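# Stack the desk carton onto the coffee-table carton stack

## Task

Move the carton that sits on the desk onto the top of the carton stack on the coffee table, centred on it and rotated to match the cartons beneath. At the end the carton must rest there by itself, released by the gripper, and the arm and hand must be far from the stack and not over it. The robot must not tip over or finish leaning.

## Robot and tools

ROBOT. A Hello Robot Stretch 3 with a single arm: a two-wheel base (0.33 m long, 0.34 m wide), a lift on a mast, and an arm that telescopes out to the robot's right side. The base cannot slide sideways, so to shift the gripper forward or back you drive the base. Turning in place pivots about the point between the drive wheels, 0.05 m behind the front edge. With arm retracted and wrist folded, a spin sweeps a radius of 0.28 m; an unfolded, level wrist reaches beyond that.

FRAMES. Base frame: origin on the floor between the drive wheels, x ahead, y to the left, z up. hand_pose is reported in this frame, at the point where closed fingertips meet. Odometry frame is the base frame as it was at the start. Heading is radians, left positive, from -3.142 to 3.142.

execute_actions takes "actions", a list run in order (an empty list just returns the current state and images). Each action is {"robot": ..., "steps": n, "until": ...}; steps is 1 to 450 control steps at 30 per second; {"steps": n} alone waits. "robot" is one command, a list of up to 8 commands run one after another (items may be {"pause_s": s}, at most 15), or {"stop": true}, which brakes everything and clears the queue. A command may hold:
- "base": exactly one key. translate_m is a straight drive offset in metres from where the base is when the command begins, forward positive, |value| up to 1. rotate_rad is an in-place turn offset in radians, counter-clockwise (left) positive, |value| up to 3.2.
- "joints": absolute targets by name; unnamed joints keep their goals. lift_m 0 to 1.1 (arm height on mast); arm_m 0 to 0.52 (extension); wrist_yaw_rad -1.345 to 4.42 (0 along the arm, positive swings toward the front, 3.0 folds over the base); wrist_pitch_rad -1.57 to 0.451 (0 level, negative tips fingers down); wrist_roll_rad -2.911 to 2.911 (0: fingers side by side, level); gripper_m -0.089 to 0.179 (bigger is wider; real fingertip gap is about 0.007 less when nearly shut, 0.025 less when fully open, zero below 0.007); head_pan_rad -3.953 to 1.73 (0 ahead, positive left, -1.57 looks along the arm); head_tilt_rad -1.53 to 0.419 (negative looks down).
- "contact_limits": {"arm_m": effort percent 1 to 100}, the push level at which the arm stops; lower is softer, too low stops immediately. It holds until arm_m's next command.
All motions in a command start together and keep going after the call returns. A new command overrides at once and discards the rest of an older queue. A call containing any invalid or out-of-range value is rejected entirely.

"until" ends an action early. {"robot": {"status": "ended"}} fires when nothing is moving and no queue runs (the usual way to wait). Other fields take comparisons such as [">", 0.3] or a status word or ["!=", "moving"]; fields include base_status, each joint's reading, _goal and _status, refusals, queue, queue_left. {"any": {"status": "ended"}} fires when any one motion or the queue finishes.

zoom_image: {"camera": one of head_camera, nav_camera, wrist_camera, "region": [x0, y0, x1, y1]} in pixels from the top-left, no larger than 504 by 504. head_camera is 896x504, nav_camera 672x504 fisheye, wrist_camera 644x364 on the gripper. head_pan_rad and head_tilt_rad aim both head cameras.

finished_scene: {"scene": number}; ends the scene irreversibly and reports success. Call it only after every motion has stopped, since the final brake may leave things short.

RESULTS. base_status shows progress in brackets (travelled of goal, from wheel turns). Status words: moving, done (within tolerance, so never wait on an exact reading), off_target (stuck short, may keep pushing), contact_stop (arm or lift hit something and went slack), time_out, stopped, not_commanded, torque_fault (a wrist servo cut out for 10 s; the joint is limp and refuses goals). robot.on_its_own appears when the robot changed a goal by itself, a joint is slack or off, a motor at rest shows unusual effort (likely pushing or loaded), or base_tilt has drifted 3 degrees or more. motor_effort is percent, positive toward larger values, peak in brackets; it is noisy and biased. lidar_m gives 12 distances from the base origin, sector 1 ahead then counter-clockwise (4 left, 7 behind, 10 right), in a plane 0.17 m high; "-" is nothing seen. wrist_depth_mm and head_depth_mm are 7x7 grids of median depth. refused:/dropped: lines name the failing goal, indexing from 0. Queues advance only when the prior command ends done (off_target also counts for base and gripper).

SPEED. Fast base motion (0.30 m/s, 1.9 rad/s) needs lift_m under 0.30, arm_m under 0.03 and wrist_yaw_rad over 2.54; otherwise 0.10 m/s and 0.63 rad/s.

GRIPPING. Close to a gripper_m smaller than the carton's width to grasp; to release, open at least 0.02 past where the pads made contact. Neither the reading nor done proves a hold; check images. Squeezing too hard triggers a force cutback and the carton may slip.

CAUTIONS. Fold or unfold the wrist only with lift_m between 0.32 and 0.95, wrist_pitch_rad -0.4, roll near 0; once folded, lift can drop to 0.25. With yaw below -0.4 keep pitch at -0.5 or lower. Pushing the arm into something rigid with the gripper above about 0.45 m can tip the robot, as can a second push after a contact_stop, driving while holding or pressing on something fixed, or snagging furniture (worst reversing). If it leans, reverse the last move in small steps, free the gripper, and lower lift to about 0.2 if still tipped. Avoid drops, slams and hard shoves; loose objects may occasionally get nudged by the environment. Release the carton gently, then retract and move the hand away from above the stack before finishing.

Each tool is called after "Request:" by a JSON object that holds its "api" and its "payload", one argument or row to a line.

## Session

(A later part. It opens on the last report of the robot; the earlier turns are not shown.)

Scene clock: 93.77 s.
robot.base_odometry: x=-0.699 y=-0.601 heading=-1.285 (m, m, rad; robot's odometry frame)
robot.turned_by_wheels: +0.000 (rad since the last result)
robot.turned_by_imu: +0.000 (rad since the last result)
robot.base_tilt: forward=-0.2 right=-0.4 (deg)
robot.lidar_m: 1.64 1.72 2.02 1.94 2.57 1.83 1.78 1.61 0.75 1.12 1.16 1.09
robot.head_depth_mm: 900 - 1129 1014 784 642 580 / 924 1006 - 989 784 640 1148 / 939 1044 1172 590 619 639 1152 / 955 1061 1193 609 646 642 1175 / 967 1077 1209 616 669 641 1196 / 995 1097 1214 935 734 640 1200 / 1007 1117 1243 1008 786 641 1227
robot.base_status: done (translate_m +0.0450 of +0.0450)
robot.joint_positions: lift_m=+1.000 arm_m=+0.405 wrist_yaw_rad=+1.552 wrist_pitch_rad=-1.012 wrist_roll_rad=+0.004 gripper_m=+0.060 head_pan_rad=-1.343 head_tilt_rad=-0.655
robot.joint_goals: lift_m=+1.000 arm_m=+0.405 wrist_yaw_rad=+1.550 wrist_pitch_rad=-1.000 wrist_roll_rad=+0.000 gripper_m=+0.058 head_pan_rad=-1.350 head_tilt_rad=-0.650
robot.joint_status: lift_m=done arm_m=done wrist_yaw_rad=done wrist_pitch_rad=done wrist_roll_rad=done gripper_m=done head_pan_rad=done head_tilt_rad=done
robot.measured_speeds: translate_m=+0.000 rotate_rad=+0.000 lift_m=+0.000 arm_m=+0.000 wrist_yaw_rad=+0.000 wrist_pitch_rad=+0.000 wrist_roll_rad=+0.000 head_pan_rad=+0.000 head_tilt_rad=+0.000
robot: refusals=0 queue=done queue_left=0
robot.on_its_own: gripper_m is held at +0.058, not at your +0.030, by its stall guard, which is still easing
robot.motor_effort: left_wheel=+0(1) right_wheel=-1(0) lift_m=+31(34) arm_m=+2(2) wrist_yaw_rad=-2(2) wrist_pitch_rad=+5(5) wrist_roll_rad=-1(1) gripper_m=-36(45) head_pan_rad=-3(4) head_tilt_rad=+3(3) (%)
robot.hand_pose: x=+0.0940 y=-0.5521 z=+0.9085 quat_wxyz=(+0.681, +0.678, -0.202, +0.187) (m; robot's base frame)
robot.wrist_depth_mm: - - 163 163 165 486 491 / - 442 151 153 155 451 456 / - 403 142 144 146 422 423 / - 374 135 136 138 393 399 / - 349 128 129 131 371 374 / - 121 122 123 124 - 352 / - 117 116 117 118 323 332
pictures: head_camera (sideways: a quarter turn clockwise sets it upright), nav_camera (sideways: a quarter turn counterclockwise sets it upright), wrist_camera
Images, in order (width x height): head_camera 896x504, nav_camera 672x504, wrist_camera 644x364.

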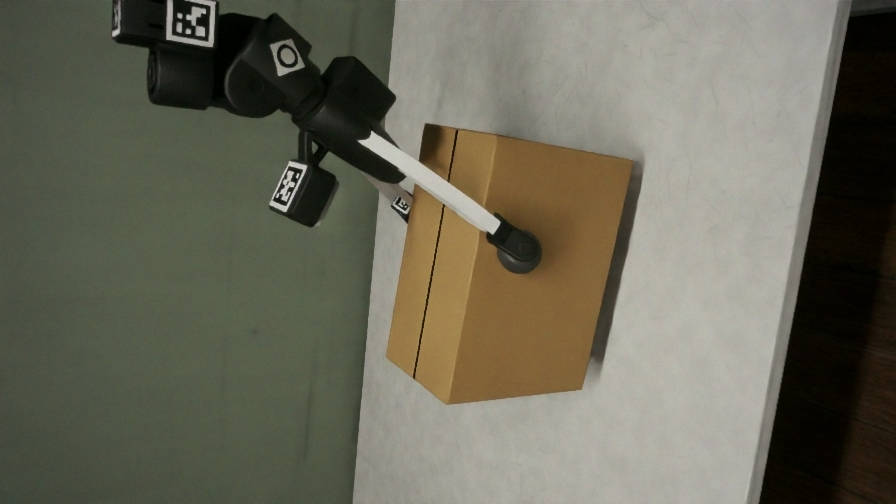

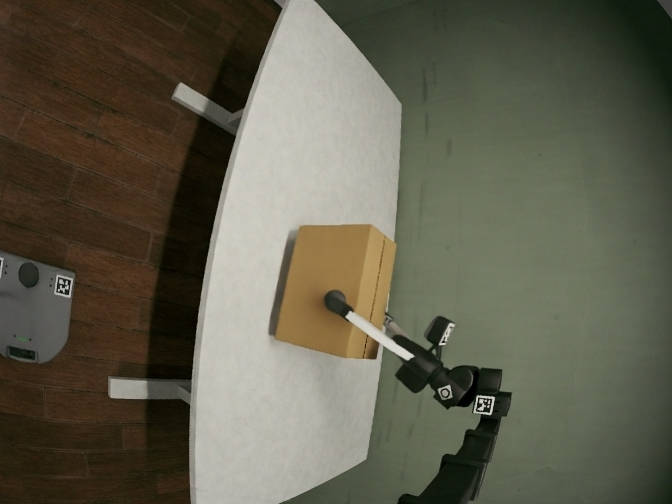

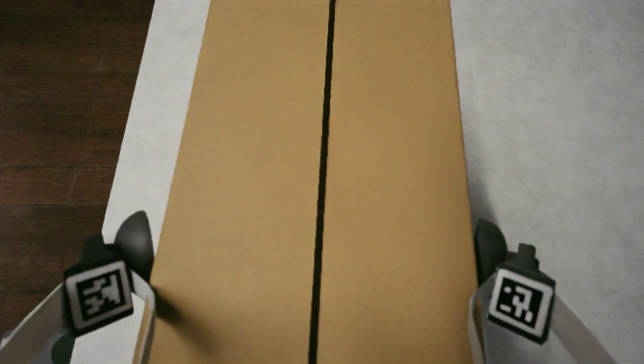

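Request:
{"api": "execute_actions", "payload": {
  "actions": [
    {"robot":{"joints":{"lift_m":1.08,"arm_m":0.22,"wrist_pitch_rad":-1.06,"wrist_yaw_rad":1.57,"head_pan_rad":-1.45}}},
    {"robot":[{"base":{"rotate_rad":1.86}},{"base":{"translate_m":1.0}}],"steps":450,"until":{"robot":{"translate_m":[">=",0.645]}}},
    {"robot":[{"base":{"translate_m":1.0}},{"base":{"rotate_rad":0.66}}],"steps":450,"until":{"robot":{"status":"ended"}}}
  ]
}}

Scene clock: 126.70 s.
robot.base_odometry: x=+0.684 y=+0.295 heading=+1.235 (m, m, rad; robot's odometry frame)
robot.turned_by_wheels: +2.520 (rad since the last result)
robot.turned_by_imu: +2.486 (rad since the last result)
robot.base_tilt: forward=-0.1 right=-0.4 (deg)
robot.lidar_m: 1.43 1.33 1.35 1.69 2.25 2.62 2.35 2.41 1.13 0.41 0.87 2.07
robot.head_depth_mm: - 2835 3039 1486 1155 996 1219 / - - - 1466 845 917 1165 / 2144 2361 - 447 383 439 857 / 2019 2225 2541 456 382 438 856 / 1924 2109 2391 2293 398 455 1198 / 1818 2012 2201 2280 401 461 1225 / 1735 1877 2070 2189 411 472 1228
robot.base_status: done (rotate_rad +0.6599 of +0.6600)
robot.joint_positions: lift_m=+1.080 arm_m=+0.220 wrist_yaw_rad=+1.568 wrist_pitch_rad=-1.072 wrist_roll_rad=+0.003 gripper_m=+0.102 head_pan_rad=-1.443 head_tilt_rad=-0.655
robot.joint_goals: lift_m=+1.080 arm_m=+0.220 wrist_yaw_rad=+1.570 wrist_pitch_rad=-1.060 wrist_roll_rad=+0.000 gripper_m=+0.101 head_pan_rad=-1.450 head_tilt_rad=-0.650
robot.joint_status: lift_m=done arm_m=done wrist_yaw_rad=done wrist_pitch_rad=done wrist_roll_rad=done gripper_m=done head_pan_rad=done head_tilt_rad=done
robot.measured_speeds: translate_m=+0.000 rotate_rad=+0.000 lift_m=+0.000 arm_m=+0.000 wrist_yaw_rad=+0.000 wrist_pitch_rad=+0.000 wrist_roll_rad=+0.000 head_pan_rad=+0.000 head_tilt_rad=+0.000
robot: refusals=0 queue=done queue_left=0
robot.on_its_own: gripper_m is held at +0.101, not at your +0.030, by its stall guard, which is not easing now
robot.motor_effort: left_wheel=-1(6) right_wheel=+1(5) lift_m=+31(29) arm_m=-3(4) wrist_yaw_rad=+1(3) wrist_pitch_rad=+5(7) wrist_roll_rad=-1(1) gripper_m=-20(35) head_pan_rad=-3(13) head_tilt_rad=+3(3) (%)
robot.hand_pose: x=+0.0801 y=-0.3657 z=+0.9821 quat_wxyz=(+0.685, +0.685, -0.176, +0.172) (m; robot's base frame)
robot.wrist_depth_mm: - - 189 187 194 - - / - - 170 170 173 - - / - - 154 155 158 - - / - - 142 144 146 - - / - - 132 133 135 719 744 / - 123 123 125 126 - 338 / - 115 116 117 118 399 325
pictures: head_camera (sideways: a quarter turn clockwise sets it upright), nav_camera (sideways: a quarter turn counterclockwise sets it upright), wrist_camera
Images, in order (width x height): head_camera 896x504, nav_camera 672x504, wrist_camera 644x364.

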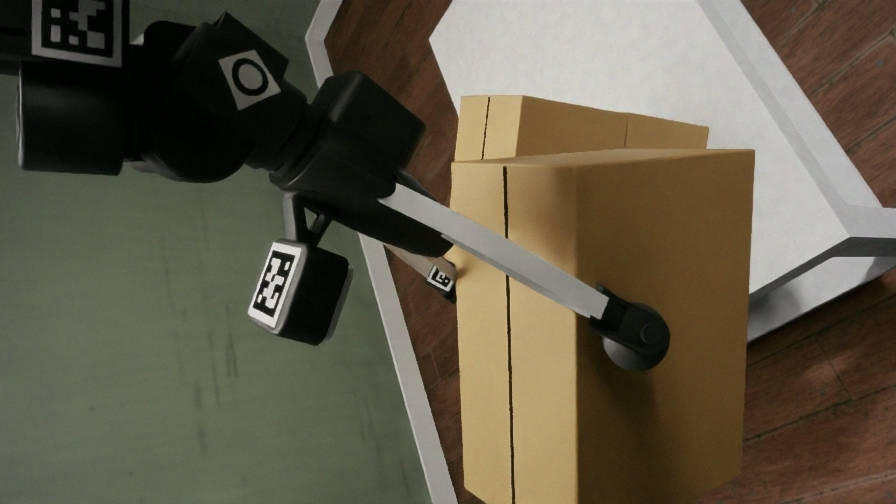

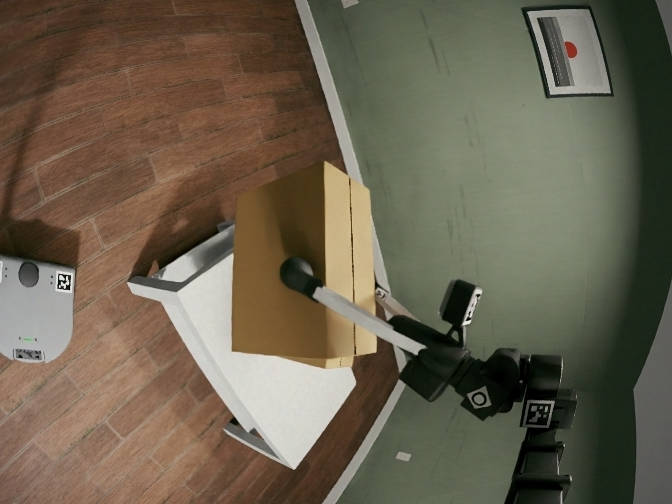

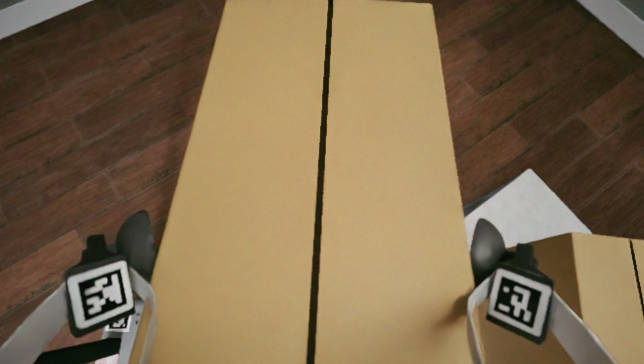

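Request:
{"api": "execute_actions", "payload": {
  "actions": [
    {"robot":{"joints":{"lift_m":1.09,"wrist_pitch_rad":-0.92,"gripper_m":0.095}}},
    {"robot":[{"base":{"rotate_rad":0.45}},{"base":{"translate_m":-0.13}},{"base":{"rotate_rad":-0.45},"joints":{"arm_m":0.46,"head_pan_rad":-1.4}}],"steps":450,"until":{"robot":{"status":"ended"}}}
  ]
}}

Scene clock: 144.20 s.
robot.base_odometry: x=+0.699 y=+0.166 heading=+1.235 (m, m, rad; robot's odometry frame)
robot.turned_by_wheels: +0.000 (rad since the last result)
robot.turned_by_imu: +0.001 (rad since the last result)
robot.base_tilt: forward=-0.2 right=-0.3 (deg)
robot.lidar_m: 1.56 1.46 1.48 1.86 2.68 2.54 2.22 2.28 1.01 0.39 0.38 2.09
robot.head_depth_mm: 2453 2681 2977 2281 1153 993 1233 / - 2605 2822 2284 1154 945 1181 / 2121 2297 669 630 780 900 1060 / 2016 2227 615 616 733 874 839 / 1904 2126 642 633 756 885 815 / 1835 2003 662 643 1053 998 1202 / 1727 1907 2071 2202 1771 1445 1234
robot.base_status: done (rotate_rad -0.4500 of -0.4500)
robot.joint_positions: lift_m=+1.090 arm_m=+0.460 wrist_yaw_rad=+1.568 wrist_pitch_rad=-0.938 wrist_roll_rad=+0.003 gripper_m=+0.102 head_pan_rad=-1.407 head_tilt_rad=-0.655
robot.joint_goals: lift_m=+1.090 arm_m=+0.460 wrist_yaw_rad=+1.570 wrist_pitch_rad=-0.920 wrist_roll_rad=+0.000 gripper_m=+0.101 head_pan_rad=-1.400 head_tilt_rad=-0.650
robot.joint_status: lift_m=done arm_m=done wrist_yaw_rad=done wrist_pitch_rad=done wrist_roll_rad=done gripper_m=done head_pan_rad=done head_tilt_rad=done
robot.measured_speeds: translate_m=+0.000 rotate_rad=+0.000 lift_m=+0.000 arm_m=+0.000 wrist_yaw_rad=+0.000 wrist_pitch_rad=+0.000 wrist_roll_rad=+0.000 head_pan_rad=+0.000 head_tilt_rad=+0.000
robot: refusals=0 queue=done queue_left=0
robot.on_its_own: gripper_m is held at +0.101, not at your +0.095, by its stall guard, which is not easing now
robot.motor_effort: left_wheel=+1(7) right_wheel=-2(7) lift_m=+31(34) arm_m=+2(2) wrist_yaw_rad=+1(0) wrist_pitch_rad=+8(11) wrist_roll_rad=-1(1) gripper_m=-19(54) head_pan_rad=+4(8) head_tilt_rad=+3(3) (%)
robot.hand_pose: x=+0.1108 y=-0.6053 z=+1.0077 quat_wxyz=(+0.672, +0.672, -0.222, +0.218) (m; robot's base frame)
robot.wrist_depth_mm: - - - - - - - / - - 192 189 197 - - / - - 167 167 171 - - / - - 149 151 153 - - / - - 136 137 139 - - / - 124 124 125 127 - - / - 116 115 116 117 666 -
pictures: head_camera (sideways: a quarter turn clockwise sets it upright), nav_camera (sideways: a quarter turn counterclockwise sets it upright), wrist_camera
Images, in order (width x height): head_camera 896x504, nav_camera 672x504, wrist_camera 644x364.

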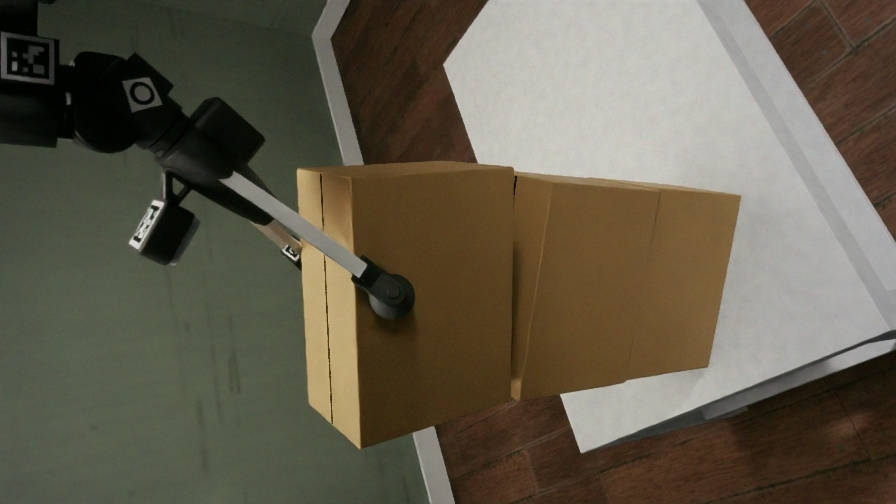

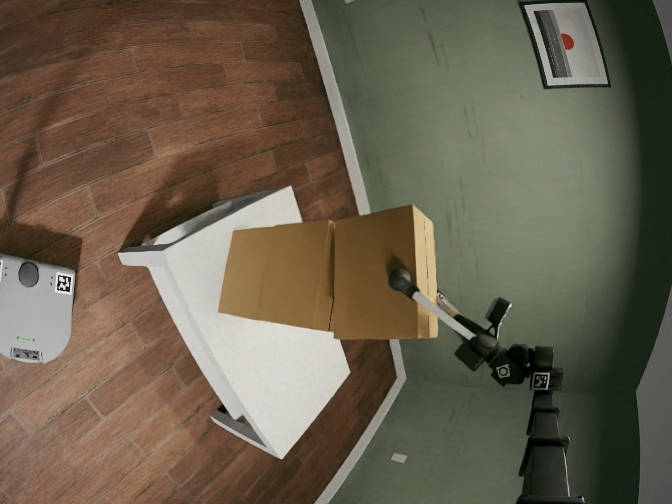

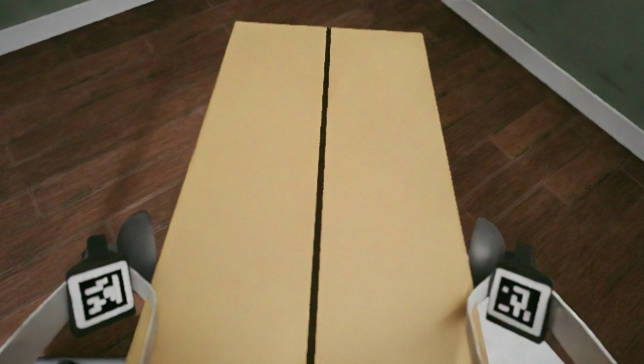

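Request:
{"api": "execute_actions", "payload": {
  "actions": [
    {"robot":[{"joints":{"arm_m":0.468,"wrist_yaw_rad":1.49}},{"joints":{"lift_m":1.055}}],"steps":450,"until":{"robot":{"status":"ended"}}}
  ]
}}

Scene clock: 156.23 s.
robot.base_odometry: x=+0.699 y=+0.166 heading=+1.235 (m, m, rad; robot's odometry frame)
robot.turned_by_wheels: +0.000 (rad since the last result)
robot.turned_by_imu: +0.000 (rad since the last result)
robot.base_tilt: forward=-0.2 right=-0.4 (deg)
robot.lidar_m: 1.57 1.46 1.48 1.86 2.68 2.53 2.23 2.28 1.02 0.39 0.38 2.10
robot.head_depth_mm: 2364 2714 2930 2281 1159 997 1229 / 2191 - 2813 2304 1152 948 1176 / 2129 2295 2590 644 785 901 1064 / 2027 2202 2345 636 729 875 835 / 1929 2090 2241 657 758 883 822 / 1817 1987 2123 681 1058 998 1201 / 1736 1895 2072 2187 1783 1459 1222
robot.base_status: done (rotate_rad -0.4499 of -0.4500)
robot.joint_positions: lift_m=+1.055 arm_m=+0.468 wrist_yaw_rad=+1.493 wrist_pitch_rad=-0.938 wrist_roll_rad=+0.003 gripper_m=+0.102 head_pan_rad=-1.407 head_tilt_rad=-0.655
robot.joint_goals: lift_m=+1.055 arm_m=+0.468 wrist_yaw_rad=+1.490 wrist_pitch_rad=-0.920 wrist_roll_rad=+0.000 gripper_m=+0.101 head_pan_rad=-1.400 head_tilt_rad=-0.650
robot.joint_status: lift_m=done arm_m=done wrist_yaw_rad=done wrist_pitch_rad=done wrist_roll_rad=done gripper_m=done head_pan_rad=done head_tilt_rad=done
robot.measured_speeds: translate_m=+0.000 rotate_rad=+0.000 lift_m=+0.000 arm_m=+0.000 wrist_yaw_rad=+0.000 wrist_pitch_rad=+0.000 wrist_roll_rad=+0.000 head_pan_rad=+0.000 head_tilt_rad=+0.000
robot: refusals=0 queue=done queue_left=0
robot.on_its_own: gripper_m is held at +0.101, not at your +0.095, by its stall guard, which is not easing now
robot.motor_effort: left_wheel=+1(1) right_wheel=-2(2) lift_m=+25(34) arm_m=+2(1) wrist_yaw_rad=-2(2) wrist_pitch_rad=+8(8) wrist_roll_rad=-1(1) gripper_m=-20(20) head_pan_rad=+3(3) head_tilt_rad=+3(3) (%)
robot.hand_pose: x=+0.1104 y=-0.6232 z=+0.9730 quat_wxyz=(+0.680, +0.663, -0.247, +0.192) (m; robot's base frame)
robot.wrist_depth_mm: - - - 209 - - - / - - 187 185 192 - - / - - 164 165 168 - - / - - 148 149 151 - - / - - 135 136 137 - - / - 123 124 125 127 - - / - 117 115 116 117 626 -
pictures: head_camera (sideways: a quarter turn clockwise sets it upright), nav_camera (sideways: a quarter turn counterclockwise sets it upright), wrist_camera
Images, in order (width x height): head_camera 896x504, nav_camera 672x504, wrist_camera 644x364.

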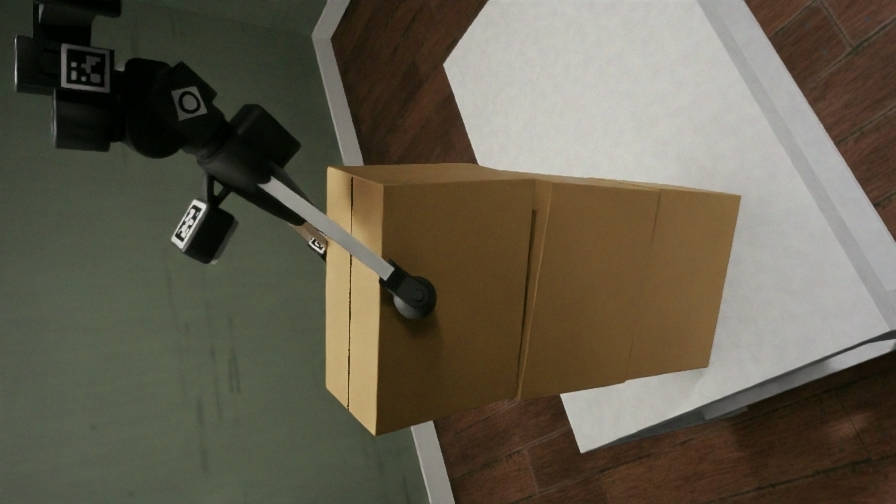

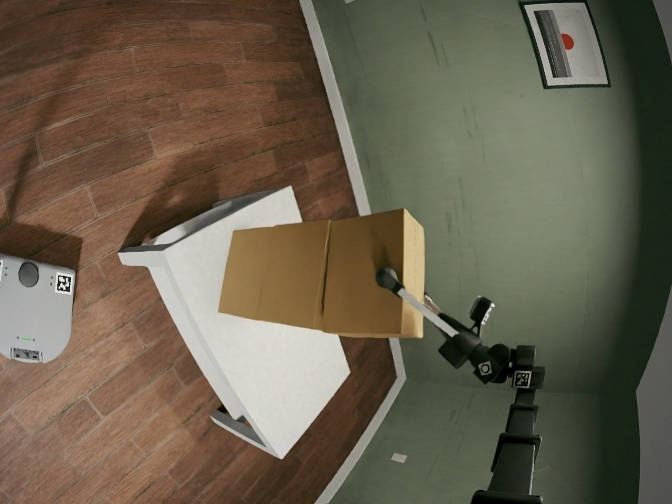

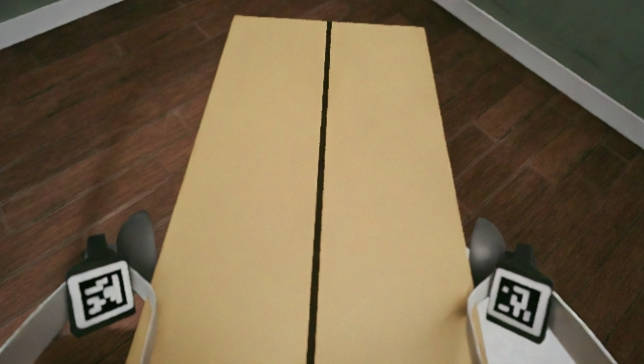

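The front corner has landed aligned. I'll lower while backing up.

Request:
{"api": "execute_actions", "payload": {
  "actions": [
    {"robot":{"base":{"translate_m":-0.014}},"steps":6},
    {"robot":{"joints":{"lift_m":1.04}},"steps":450,"until":{"robot":{"status":"ended"}}}
  ]
}}

Request:
{"api": "zoom_image", "payload": {
  "camera": "head_camera",
  "region": [320,130,700,460]
}}

Scene clock: 161.20 s.
robot.base_odometry: x=+0.694 y=+0.153 heading=+1.235 (m, m, rad; robot's odometry frame)
robot.turned_by_wheels: +0.000 (rad since the last result)
robot.turned_by_imu: +0.000 (rad since the last result)
robot.base_tilt: forward=-0.2 right=-0.5 (deg)
robot.lidar_m: 1.58 1.47 1.49 1.88 2.67 2.52 2.21 2.27 1.00 1.28 0.39 2.10
robot.head_depth_mm: 2328 2726 2924 2287 1160 1001 1222 / 2187 - 2866 2290 1156 943 1180 / 2123 2324 2672 690 1083 919 1093 / 2024 2202 2388 635 728 870 837 / 1930 2113 2225 660 755 881 801 / 1824 2016 2124 680 821 974 1178 / 1746 1909 2088 2209 1769 1446 1219
robot.base_status: done (translate_m -0.0140 of -0.0140)
robot.joint_positions: lift_m=+1.040 arm_m=+0.468 wrist_yaw_rad=+1.493 wrist_pitch_rad=-0.938 wrist_roll_rad=+0.003 gripper_m=+0.102 head_pan_rad=-1.407 head_tilt_rad=-0.655
robot.joint_goals: lift_m=+1.040 arm_m=+0.468 wrist_yaw_rad=+1.490 wrist_pitch_rad=-0.920 wrist_roll_rad=+0.000 gripper_m=+0.101 head_pan_rad=-1.400 head_tilt_rad=-0.650
robot.joint_status: lift_m=done arm_m=done wrist_yaw_rad=done wrist_pitch_rad=done wrist_roll_rad=done gripper_m=done head_pan_rad=done head_tilt_rad=done
robot.measured_speeds: translate_m=+0.000 rotate_rad=+0.000 lift_m=+0.000 arm_m=+0.000 wrist_yaw_rad=+0.000 wrist_pitch_rad=+0.000 wrist_roll_rad=+0.000 head_pan_rad=+0.000 head_tilt_rad=+0.000
robot: refusals=0 queue=done queue_left=0
robot.on_its_own: gripper_m is held at +0.101, not at your +0.095, by its stall guard, which is not easing now
robot.motor_effort: left_wheel=+1(3) right_wheel=-2(8) lift_m=+25(25) arm_m=+2(2) wrist_yaw_rad=-2(2) wrist_pitch_rad=+8(8) wrist_roll_rad=-1(1) gripper_m=-20(21) head_pan_rad=+3(3) head_tilt_rad=+3(3) (%)
robot.hand_pose: x=+0.1104 y=-0.6232 z=+0.9580 quat_wxyz=(+0.680, +0.663, -0.247, +0.192) (m; robot's base frame)
robot.wrist_depth_mm: - - 189 187 194 - - / - - 171 171 174 - - / - - 155 156 158 - - / - - 142 144 146 - - / - - 132 134 135 - - / - 123 123 125 126 - - / 992 118 116 117 118 614 -
pictures: head_camera (sideways: a quarter turn clockwise sets it upright), nav_camera (sideways: a quarter turn counterclockwise sets it upright), wrist_camera
Images, in order (width x height): head_camera 896x504, nav_camera 672x504, wrist_camera 644x364.

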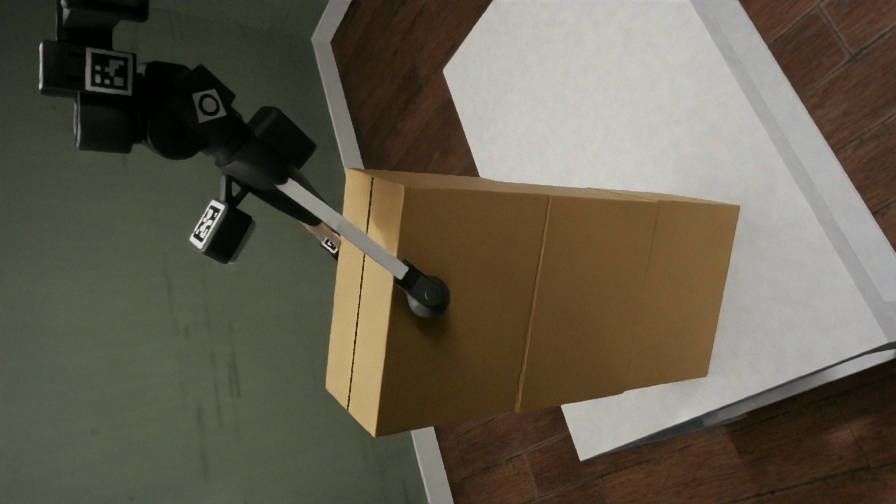

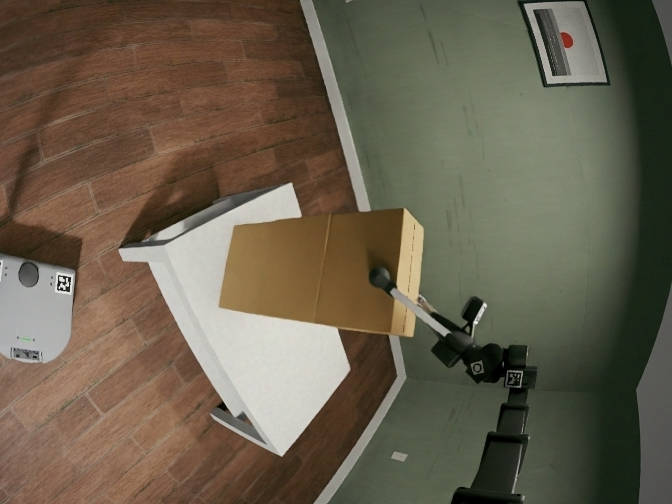

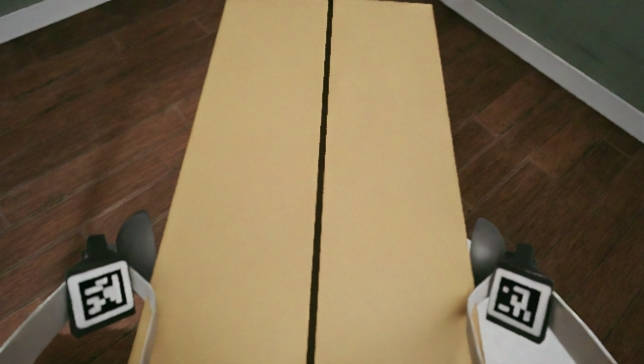

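Region (320, 130, 700, 460) of head_camera's 896x504 image, scaled by 1.326, with more detail than that image has; it fills the top 438 rows of this view, and the rest is white.

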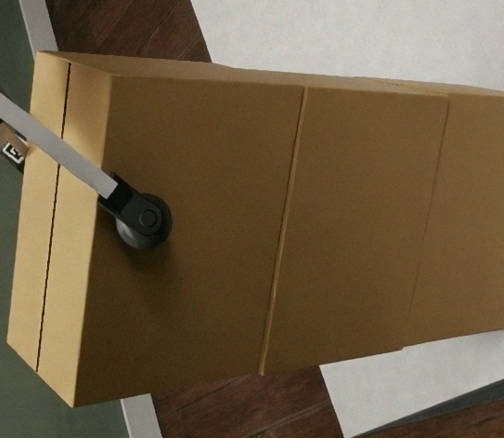

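Request:
{"api": "execute_actions", "payload": {
  "actions": [
    {"robot":[{"joints":{"gripper_m":0.179}},{"joints":{"lift_m":1.098}},{"joints":{"wrist_pitch_rad":-0.6}},{"joints":{"arm_m":0.08}}],"steps":450,"until":{"robot":{"status":"ended"}}}
  ]
}}

Scene clock: 171.43 s.
robot.base_odometry: x=+0.694 y=+0.153 heading=+1.235 (m, m, rad; robot's odometry frame)
robot.turned_by_wheels: +0.000 (rad since the last result)
robot.turned_by_imu: +0.001 (rad since the last result)
robot.base_tilt: forward=-0.2 right=-0.5 (deg)
robot.lidar_m: 1.57 1.47 1.49 1.88 2.67 2.52 2.21 2.27 1.01 1.28 0.38 2.10
robot.head_depth_mm: - - - 1457 1160 1002 1221 / - - - - 1154 943 1173 / 2119 2360 2572 - 1071 921 1096 / 1998 2239 2441 - 738 870 835 / 1916 2107 - - 774 885 799 / 1837 1959 - 655 1052 974 1174 / 1740 1886 2134 2190 1836 1420 1228
robot.base_status: done (translate_m -0.0140 of -0.0140)
robot.joint_positions: lift_m=+1.098 arm_m=+0.080 wrist_yaw_rad=+1.492 wrist_pitch_rad=-0.619 wrist_roll_rad=+0.003 gripper_m=+0.179 head_pan_rad=-1.407 head_tilt_rad=-0.655
robot.joint_goals: lift_m=+1.098 arm_m=+0.080 wrist_yaw_rad=+1.490 wrist_pitch_rad=-0.600 wrist_roll_rad=+0.000 gripper_m=+0.179 head_pan_rad=-1.400 head_tilt_rad=-0.650
robot.joint_status: lift_m=done arm_m=done wrist_yaw_rad=done wrist_pitch_rad=done wrist_roll_rad=done gripper_m=done head_pan_rad=done head_tilt_rad=done
robot.measured_speeds: translate_m=+0.000 rotate_rad=+0.000 lift_m=+0.000 arm_m=+0.000 wrist_yaw_rad=+0.000 wrist_pitch_rad=+0.000 wrist_roll_rad=+0.000 head_pan_rad=+0.000 head_tilt_rad=+0.000
robot: refusals=0 queue=done queue_left=0
robot.motor_effort: left_wheel=+1(1) right_wheel=-2(2) lift_m=+31(29) arm_m=-4(1) wrist_yaw_rad=-1(2) wrist_pitch_rad=+8(6) wrist_roll_rad=-1(1) gripper_m=+0(83) head_pan_rad=+4(3) head_tilt_rad=+3(3) (%)
robot.hand_pose: x=+0.1728 y=-0.2406 z=+1.0683 quat_wxyz=(+0.641, +0.616, -0.349, +0.298) (m; robot's base frame)
robot.wrist_depth_mm: - - - - - - - / - - - - - - - / - - - - - - - / - - - - - - - / - - - - - - - / - - - - - - 375 / - - - - - 732 380
pictures: head_camera (sideways: a quarter turn clockwise sets it upright), nav_camera (sideways: a quarter turn counterclockwise sets it upright), wrist_camera
Images, in order (width x height): head_camera 896x504, nav_camera 672x504, wrist_camera 644x364.

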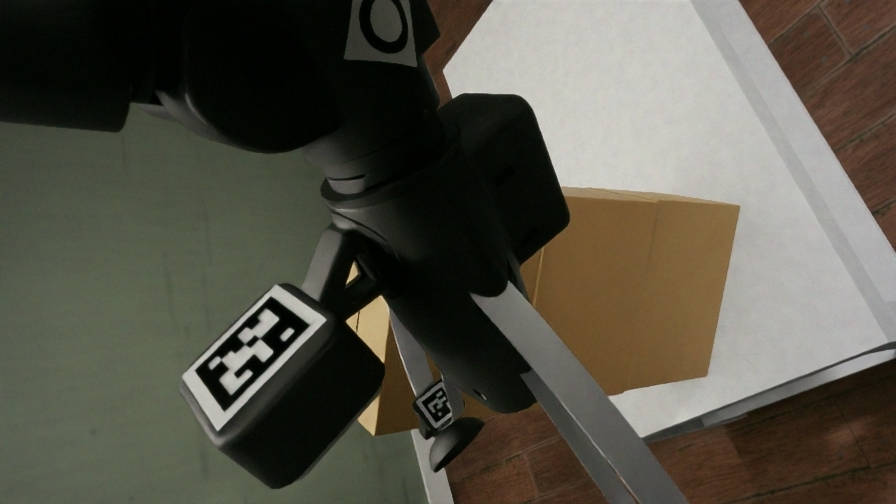

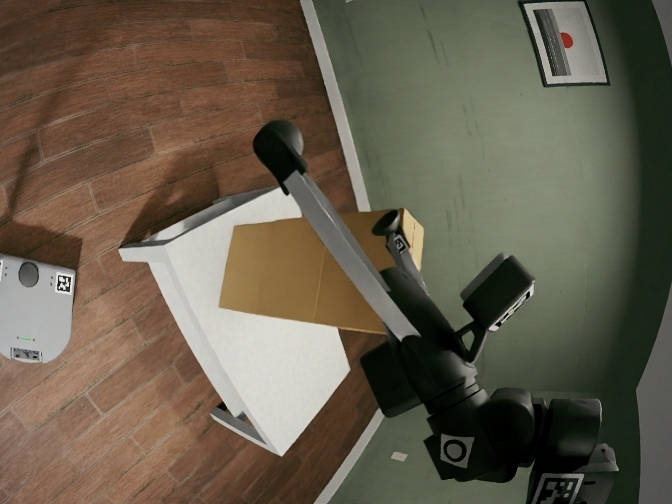

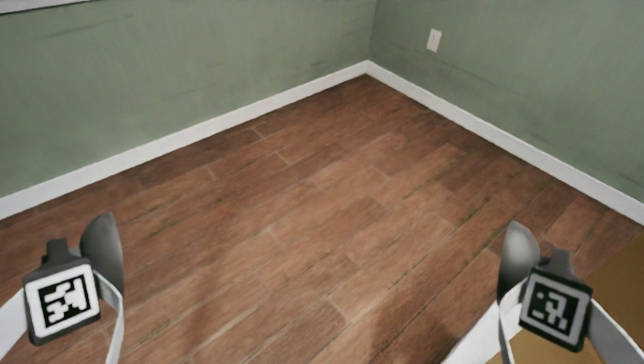

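Request:
{"api": "execute_actions", "payload": {
  "actions": [
    {"robot":{"joints":{"gripper_m":0.05,"arm_m":0.0,"lift_m":0.93,"wrist_yaw_rad":1.8}},"steps":450,"until":{"robot":{"status":"ended"}}}
  ]
}}

Scene clock: 175.63 s.
robot.base_odometry: x=+0.694 y=+0.153 heading=+1.235 (m, m, rad; robot's odometry frame)
robot.turned_by_wheels: +0.000 (rad since the last result)
robot.turned_by_imu: +0.000 (rad since the last result)
robot.base_tilt: forward=-0.2 right=-0.5 (deg)
robot.lidar_m: 1.58 1.47 1.49 1.88 2.67 2.52 2.21 2.27 1.01 1.28 0.39 2.10
robot.head_depth_mm: 2424 2727 2958 2278 1153 - - / 2266 2535 2792 2297 1175 - - / 2124 2372 2598 692 1085 - - / 2025 2244 2446 632 732 868 830 / 1903 2095 2228 653 755 882 819 / 1823 1994 2155 677 820 969 1143 / 1761 1912 2122 2184 1786 1454 1264
robot.base_status: done (translate_m -0.0140 of -0.0140)
robot.joint_positions: lift_m=+0.930 arm_m=+0.001 wrist_yaw_rad=+1.797 wrist_pitch_rad=-0.618 wrist_roll_rad=+0.003 gripper_m=+0.050 head_pan_rad=-1.407 head_tilt_rad=-0.655
robot.joint_goals: lift_m=+0.930 arm_m=+0.000 wrist_yaw_rad=+1.800 wrist_pitch_rad=-0.600 wrist_roll_rad=+0.000 gripper_m=+0.050 head_pan_rad=-1.400 head_tilt_rad=-0.650
robot.joint_status: lift_m=done arm_m=done wrist_yaw_rad=done wrist_pitch_rad=done wrist_roll_rad=done gripper_m=done head_pan_rad=done head_tilt_rad=done
robot.measured_speeds: translate_m=+0.000 rotate_rad=+0.000 lift_m=+0.000 arm_m=+0.000 wrist_yaw_rad=+0.000 wrist_pitch_rad=+0.000 wrist_roll_rad=+0.000 head_pan_rad=+0.000 head_tilt_rad=+0.000
robot: refusals=0 queue=done queue_left=0
robot.motor_effort: left_wheel=+1(2) right_wheel=-2(2) lift_m=+25(25) arm_m=-3(3) wrist_yaw_rad=+2(2) wrist_pitch_rad=+8(8) wrist_roll_rad=-1(1) gripper_m=+0(85) head_pan_rad=+3(2) head_tilt_rad=+3(3) (%)
robot.hand_pose: x=+0.1686 y=-0.1027 z=+0.9007 quat_wxyz=(+0.588, +0.661, -0.252, +0.392) (m; robot's base frame)
robot.wrist_depth_mm: - - - - - - - / - - - - - - - / - - - - - - - / - - - - - - - / - - - - - - - / - - - - - - - / 983 991 - - - - -
pictures: head_camera (sideways: a quarter turn clockwise sets it upright), nav_camera (sideways: a quarter turn counterclockwise sets it upright), wrist_camera
Images, in order (width x height): head_camera 896x504, nav_camera 672x504, wrist_camera 644x364.

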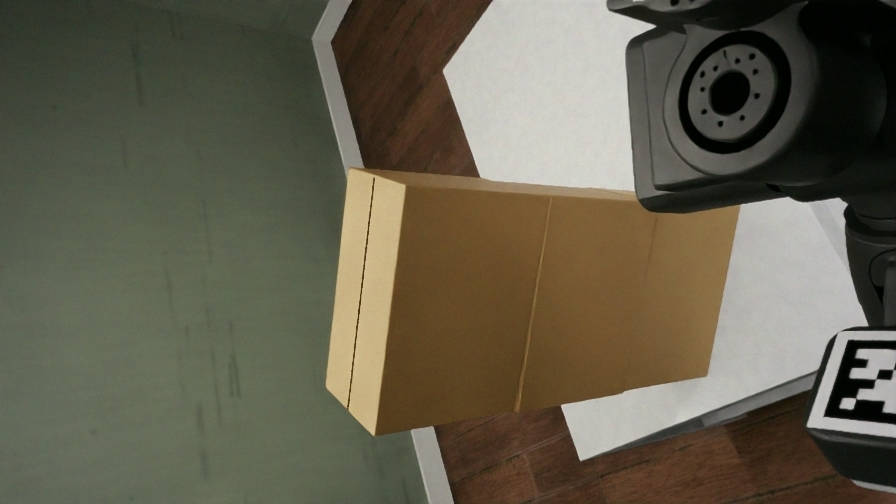

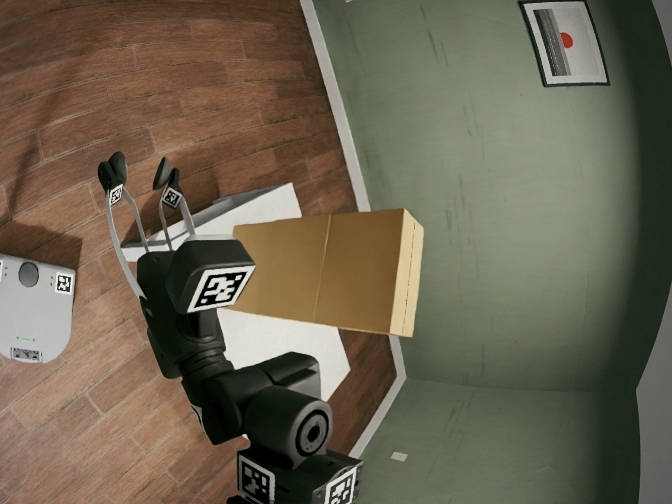

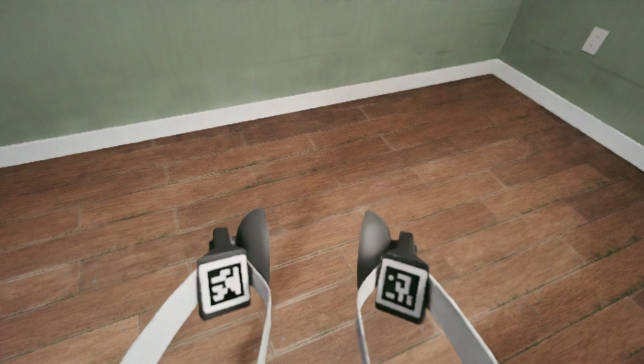

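Request:
{"api": "finished_scene", "payload": {
  "scene": 1
}}

The scene is finished: the task was done.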